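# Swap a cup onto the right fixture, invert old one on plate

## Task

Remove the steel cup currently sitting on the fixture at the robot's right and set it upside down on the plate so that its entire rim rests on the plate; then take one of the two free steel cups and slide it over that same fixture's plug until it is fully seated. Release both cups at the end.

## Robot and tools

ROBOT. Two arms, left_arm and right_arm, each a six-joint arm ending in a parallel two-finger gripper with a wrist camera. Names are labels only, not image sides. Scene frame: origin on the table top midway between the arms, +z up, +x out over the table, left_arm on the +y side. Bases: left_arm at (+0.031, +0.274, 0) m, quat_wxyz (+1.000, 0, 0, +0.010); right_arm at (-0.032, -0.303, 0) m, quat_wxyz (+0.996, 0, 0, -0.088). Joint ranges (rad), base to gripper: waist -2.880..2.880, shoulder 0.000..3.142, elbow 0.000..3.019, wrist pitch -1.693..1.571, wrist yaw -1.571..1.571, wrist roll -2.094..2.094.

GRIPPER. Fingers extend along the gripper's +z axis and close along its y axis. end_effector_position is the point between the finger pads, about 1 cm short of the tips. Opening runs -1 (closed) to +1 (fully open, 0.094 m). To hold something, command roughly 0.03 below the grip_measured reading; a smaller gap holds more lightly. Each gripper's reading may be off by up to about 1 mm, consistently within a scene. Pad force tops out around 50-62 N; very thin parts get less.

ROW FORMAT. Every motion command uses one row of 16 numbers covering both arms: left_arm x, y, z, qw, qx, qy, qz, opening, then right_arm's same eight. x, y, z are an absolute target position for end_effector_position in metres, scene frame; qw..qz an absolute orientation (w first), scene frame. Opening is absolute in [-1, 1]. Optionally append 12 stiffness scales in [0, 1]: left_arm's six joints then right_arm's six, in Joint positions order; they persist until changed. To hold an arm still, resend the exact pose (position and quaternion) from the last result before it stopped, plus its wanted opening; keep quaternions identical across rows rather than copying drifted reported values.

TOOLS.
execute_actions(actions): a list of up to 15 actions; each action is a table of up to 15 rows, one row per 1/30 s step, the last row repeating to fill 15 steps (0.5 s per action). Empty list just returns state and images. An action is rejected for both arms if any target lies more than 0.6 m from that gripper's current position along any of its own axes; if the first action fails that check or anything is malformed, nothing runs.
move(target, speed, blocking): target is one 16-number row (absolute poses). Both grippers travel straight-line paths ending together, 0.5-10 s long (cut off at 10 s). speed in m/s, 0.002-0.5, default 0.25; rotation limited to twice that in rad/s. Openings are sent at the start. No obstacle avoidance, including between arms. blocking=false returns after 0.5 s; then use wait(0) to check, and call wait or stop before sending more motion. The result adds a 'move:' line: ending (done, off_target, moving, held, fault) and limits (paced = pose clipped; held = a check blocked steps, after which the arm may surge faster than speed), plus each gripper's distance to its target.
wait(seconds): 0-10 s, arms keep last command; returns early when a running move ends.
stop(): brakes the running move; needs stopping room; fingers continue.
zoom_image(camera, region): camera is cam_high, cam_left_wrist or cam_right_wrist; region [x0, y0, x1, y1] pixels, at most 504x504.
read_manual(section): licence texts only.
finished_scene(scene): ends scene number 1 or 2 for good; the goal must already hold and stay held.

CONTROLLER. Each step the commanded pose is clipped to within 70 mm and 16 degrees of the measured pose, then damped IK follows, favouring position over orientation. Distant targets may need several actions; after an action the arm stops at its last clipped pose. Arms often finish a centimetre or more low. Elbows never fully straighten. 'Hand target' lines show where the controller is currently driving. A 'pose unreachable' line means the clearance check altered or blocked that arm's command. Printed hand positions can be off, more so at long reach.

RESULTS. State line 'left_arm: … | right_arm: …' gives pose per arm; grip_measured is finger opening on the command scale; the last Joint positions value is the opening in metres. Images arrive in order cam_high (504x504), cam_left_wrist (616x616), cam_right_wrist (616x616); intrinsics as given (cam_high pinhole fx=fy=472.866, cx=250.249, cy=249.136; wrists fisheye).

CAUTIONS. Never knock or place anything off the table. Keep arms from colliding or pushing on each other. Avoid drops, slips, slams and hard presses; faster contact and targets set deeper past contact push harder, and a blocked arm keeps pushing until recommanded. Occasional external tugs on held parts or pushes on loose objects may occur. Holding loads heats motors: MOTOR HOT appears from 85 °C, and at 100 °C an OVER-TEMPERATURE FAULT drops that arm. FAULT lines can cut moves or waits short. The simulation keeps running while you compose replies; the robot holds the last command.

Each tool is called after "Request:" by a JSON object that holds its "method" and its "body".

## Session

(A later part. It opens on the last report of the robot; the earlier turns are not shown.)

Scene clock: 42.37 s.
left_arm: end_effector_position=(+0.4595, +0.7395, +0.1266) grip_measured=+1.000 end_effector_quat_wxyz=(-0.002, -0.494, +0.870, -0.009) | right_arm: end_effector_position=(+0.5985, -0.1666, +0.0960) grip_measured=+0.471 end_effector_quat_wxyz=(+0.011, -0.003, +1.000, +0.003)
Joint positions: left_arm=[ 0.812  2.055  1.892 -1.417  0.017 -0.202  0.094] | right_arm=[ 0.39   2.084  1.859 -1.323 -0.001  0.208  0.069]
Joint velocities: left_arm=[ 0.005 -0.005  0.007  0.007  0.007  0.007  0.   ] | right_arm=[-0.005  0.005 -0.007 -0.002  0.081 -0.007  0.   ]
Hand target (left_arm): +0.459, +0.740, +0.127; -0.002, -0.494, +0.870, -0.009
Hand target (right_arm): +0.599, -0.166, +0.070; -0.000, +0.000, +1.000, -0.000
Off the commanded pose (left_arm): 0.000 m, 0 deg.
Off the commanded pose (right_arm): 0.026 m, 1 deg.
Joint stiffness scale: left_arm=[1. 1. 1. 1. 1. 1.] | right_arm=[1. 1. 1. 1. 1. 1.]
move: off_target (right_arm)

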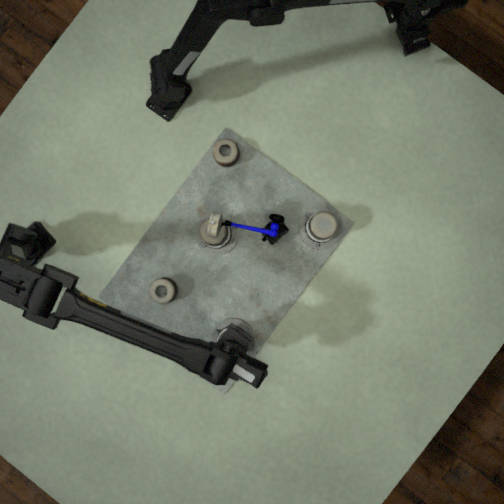

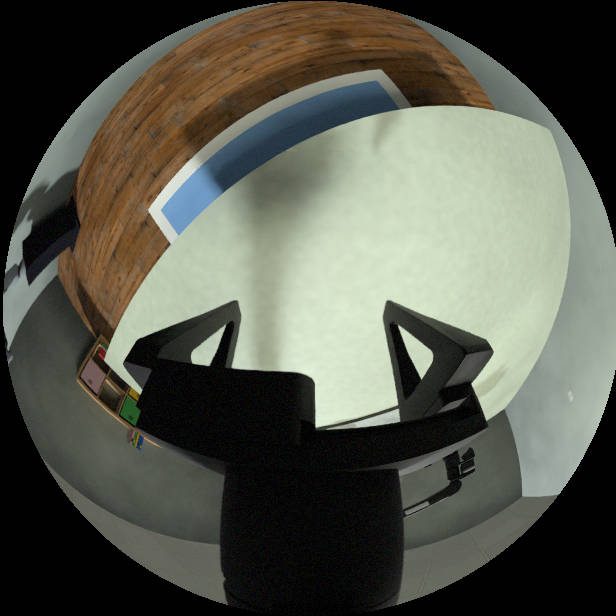

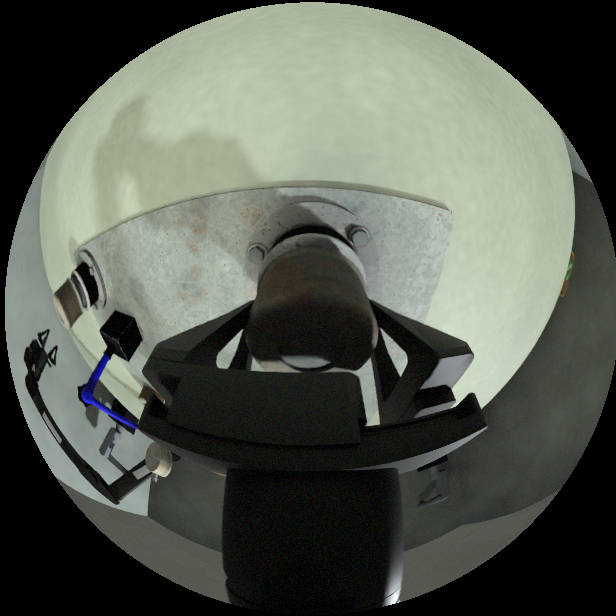

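Request:
{"method": "execute_actions", "body": {"actions": [[[0.4595,0.7395,0.1266,-0.002,-0.494,0.870,-0.009,1,0.599,-0.166,0.062,0,0,1,0,0.43]],[[0.4595,0.7395,0.1266,-0.002,-0.494,0.870,-0.009,1,0.599,-0.166,0.085,0,0,1,0,1]]]}}

Request:
{"method": "move", "body": {"target": [0.4595,0.7395,0.1266,-0.002,-0.494,0.870,-0.009,1,0.605,-0.166,0.20,0.0,0,1,0,1], "speed": 0.15}}

Request:
{"method": "zoom_image", "body": {"camera": "cam_right_wrist", "region": [200, 160, 430, 390]}}

Scene clock: 43.77 s.
left_arm: end_effector_position=(+0.4595, +0.7395, +0.1266) grip_measured=+1.000 end_effector_quat_wxyz=(-0.002, -0.494, +0.870, -0.009) | right_arm: end_effector_position=(+0.5981, -0.1666, +0.0936) grip_measured=+1.000 end_effector_quat_wxyz=(+0.010, -0.003, +1.000, +0.003)
Joint positions: left_arm=[ 0.812  2.055  1.892 -1.417  0.017 -0.202  0.094] | right_arm=[ 0.39   2.086  1.855 -1.319 -0.001  0.208  0.094]
Joint velocities: left_arm=[ 0.015 -0.005 -0.002 -0.007  0.007 -0.022  0.   ] | right_arm=[-0.015 -0.015  0.002  0.002  0.051 -0.051  0.   ]
Hand target (left_arm): +0.459, +0.740, +0.127; -0.002, -0.494, +0.870, -0.009
Hand target (right_arm): +0.599, -0.166, +0.085; +0.000, -0.000, +1.000, -0.000
Off the commanded pose (left_arm): 0.000 m, 0 deg.
Off the commanded pose (right_arm): 0.009 m, 1 deg.
Joint stiffness scale: left_arm=[1. 1. 1. 1. 1. 1.] | right_arm=[1. 1. 1. 1. 1. 1.]

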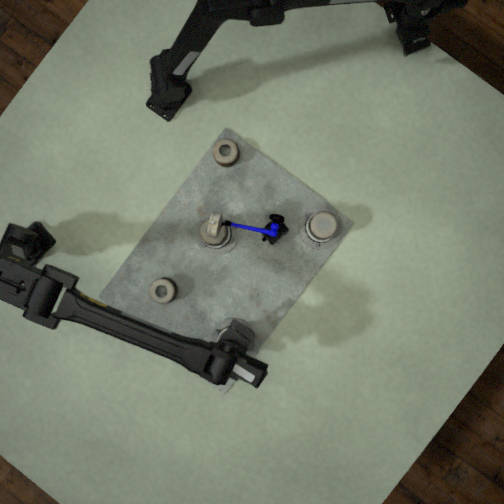

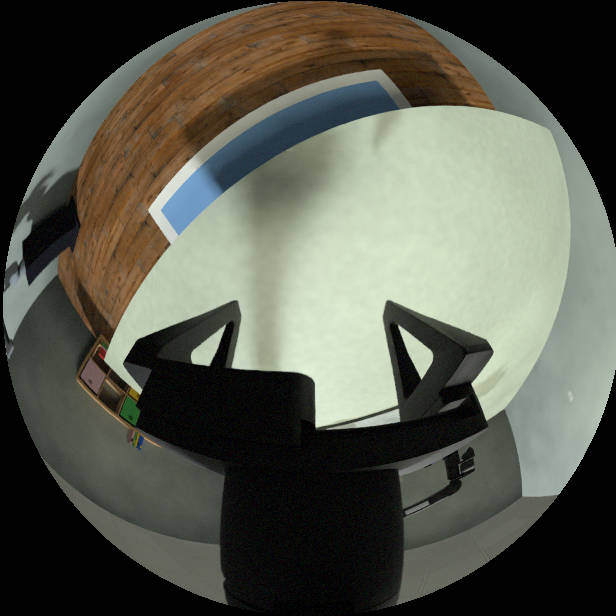

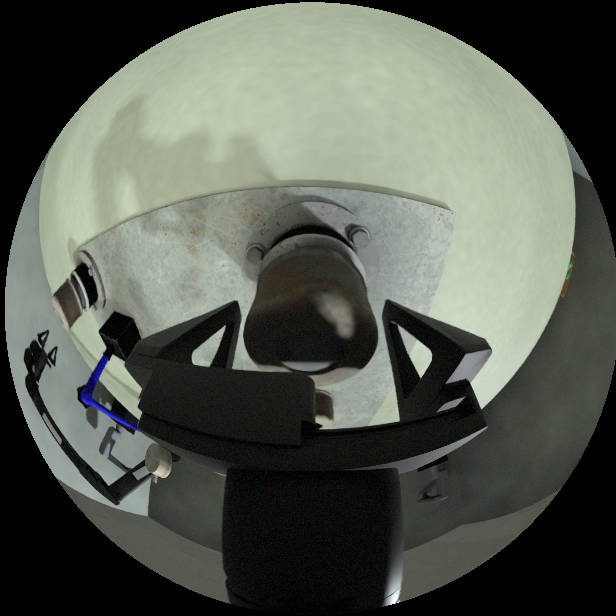

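Scene clock: 44.93 s.
left_arm: end_effector_position=(+0.4595, +0.7395, +0.1266) grip_measured=+1.000 end_effector_quat_wxyz=(-0.002, -0.494, +0.870, -0.009) | right_arm: end_effector_position=(+0.5963, -0.1671, +0.1832) grip_measured=+1.000 end_effector_quat_wxyz=(-0.014, -0.002, +1.000, -0.002)
Joint positions: left_arm=[ 0.812  2.055  1.892 -1.417  0.017 -0.202  0.094] | right_arm=[ 0.39   2.086  2.092 -1.604 -0.001  0.208  0.094]
Joint velocities: left_arm=[-0.005 -0.005 -0.002 -0.002 -0.007 -0.022  0.   ] | right_arm=[-0.005  0.005 -0.002 -0.007  0.022 -0.022  0.   ]
Hand target (left_arm): +0.459, +0.740, +0.127; -0.002, -0.494, +0.870, -0.009
Hand target (right_arm): +0.603, -0.166, +0.200; +0.000, -0.000, +1.000, -0.000
Off the commanded pose (left_arm): 0.000 m, 0 deg.
Off the commanded pose (right_arm): 0.019 m, 2 deg.
Joint stiffness scale: left_arm=[1. 1. 1. 1. 1. 1.] | right_arm=[1. 1. 1. 1. 1. 1.]
move: off_target (right_arm)

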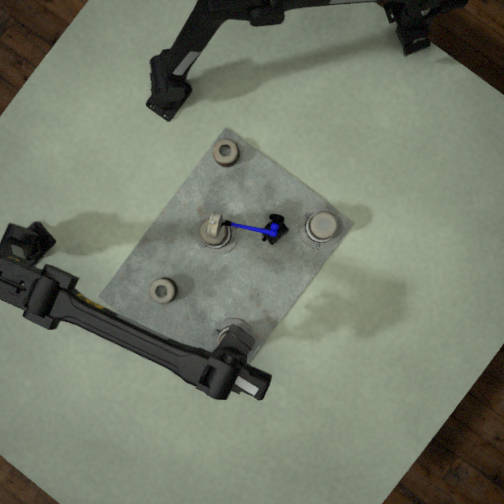

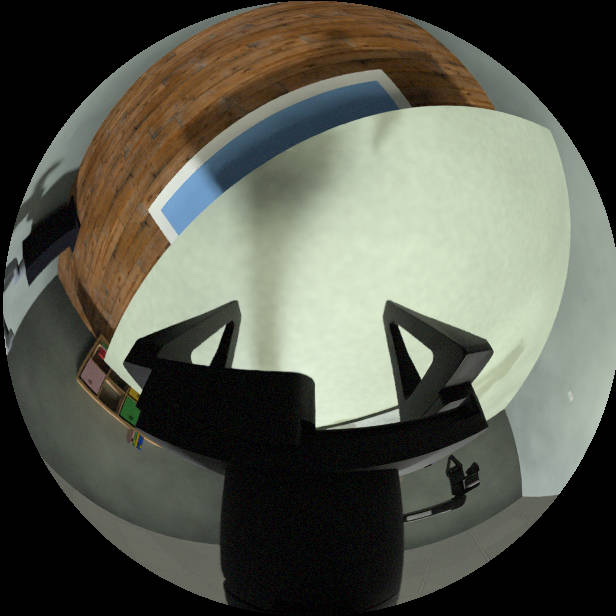

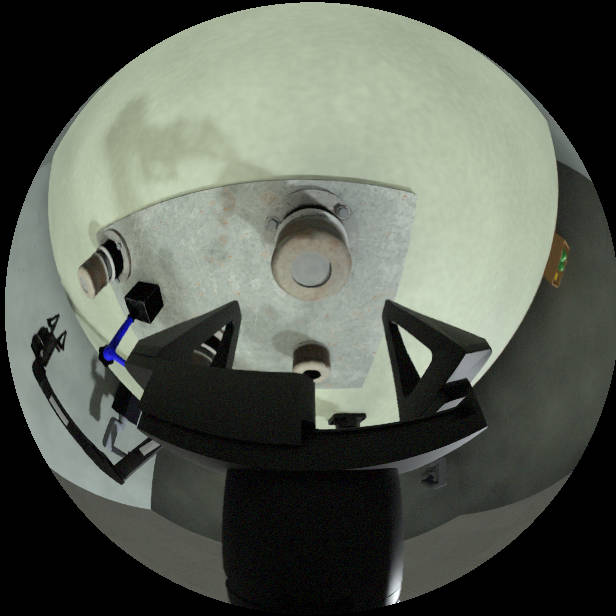

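Region (200, 160, 430, 390) of cam_right_wrist's 616x616 image, scaled by 2.191, with more detail than that image has.

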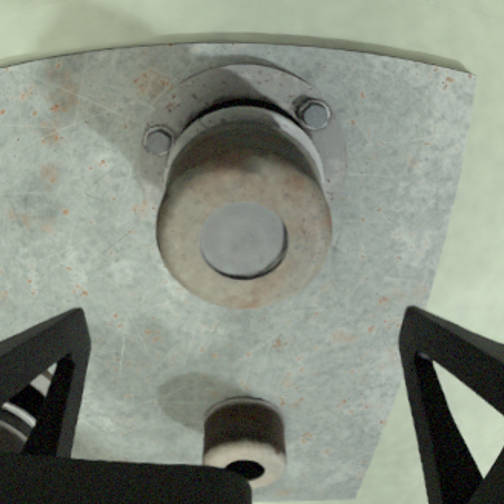

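Request:
{"method": "finished_scene", "body": {"scene": 1}}

The scene is finished: the task was done.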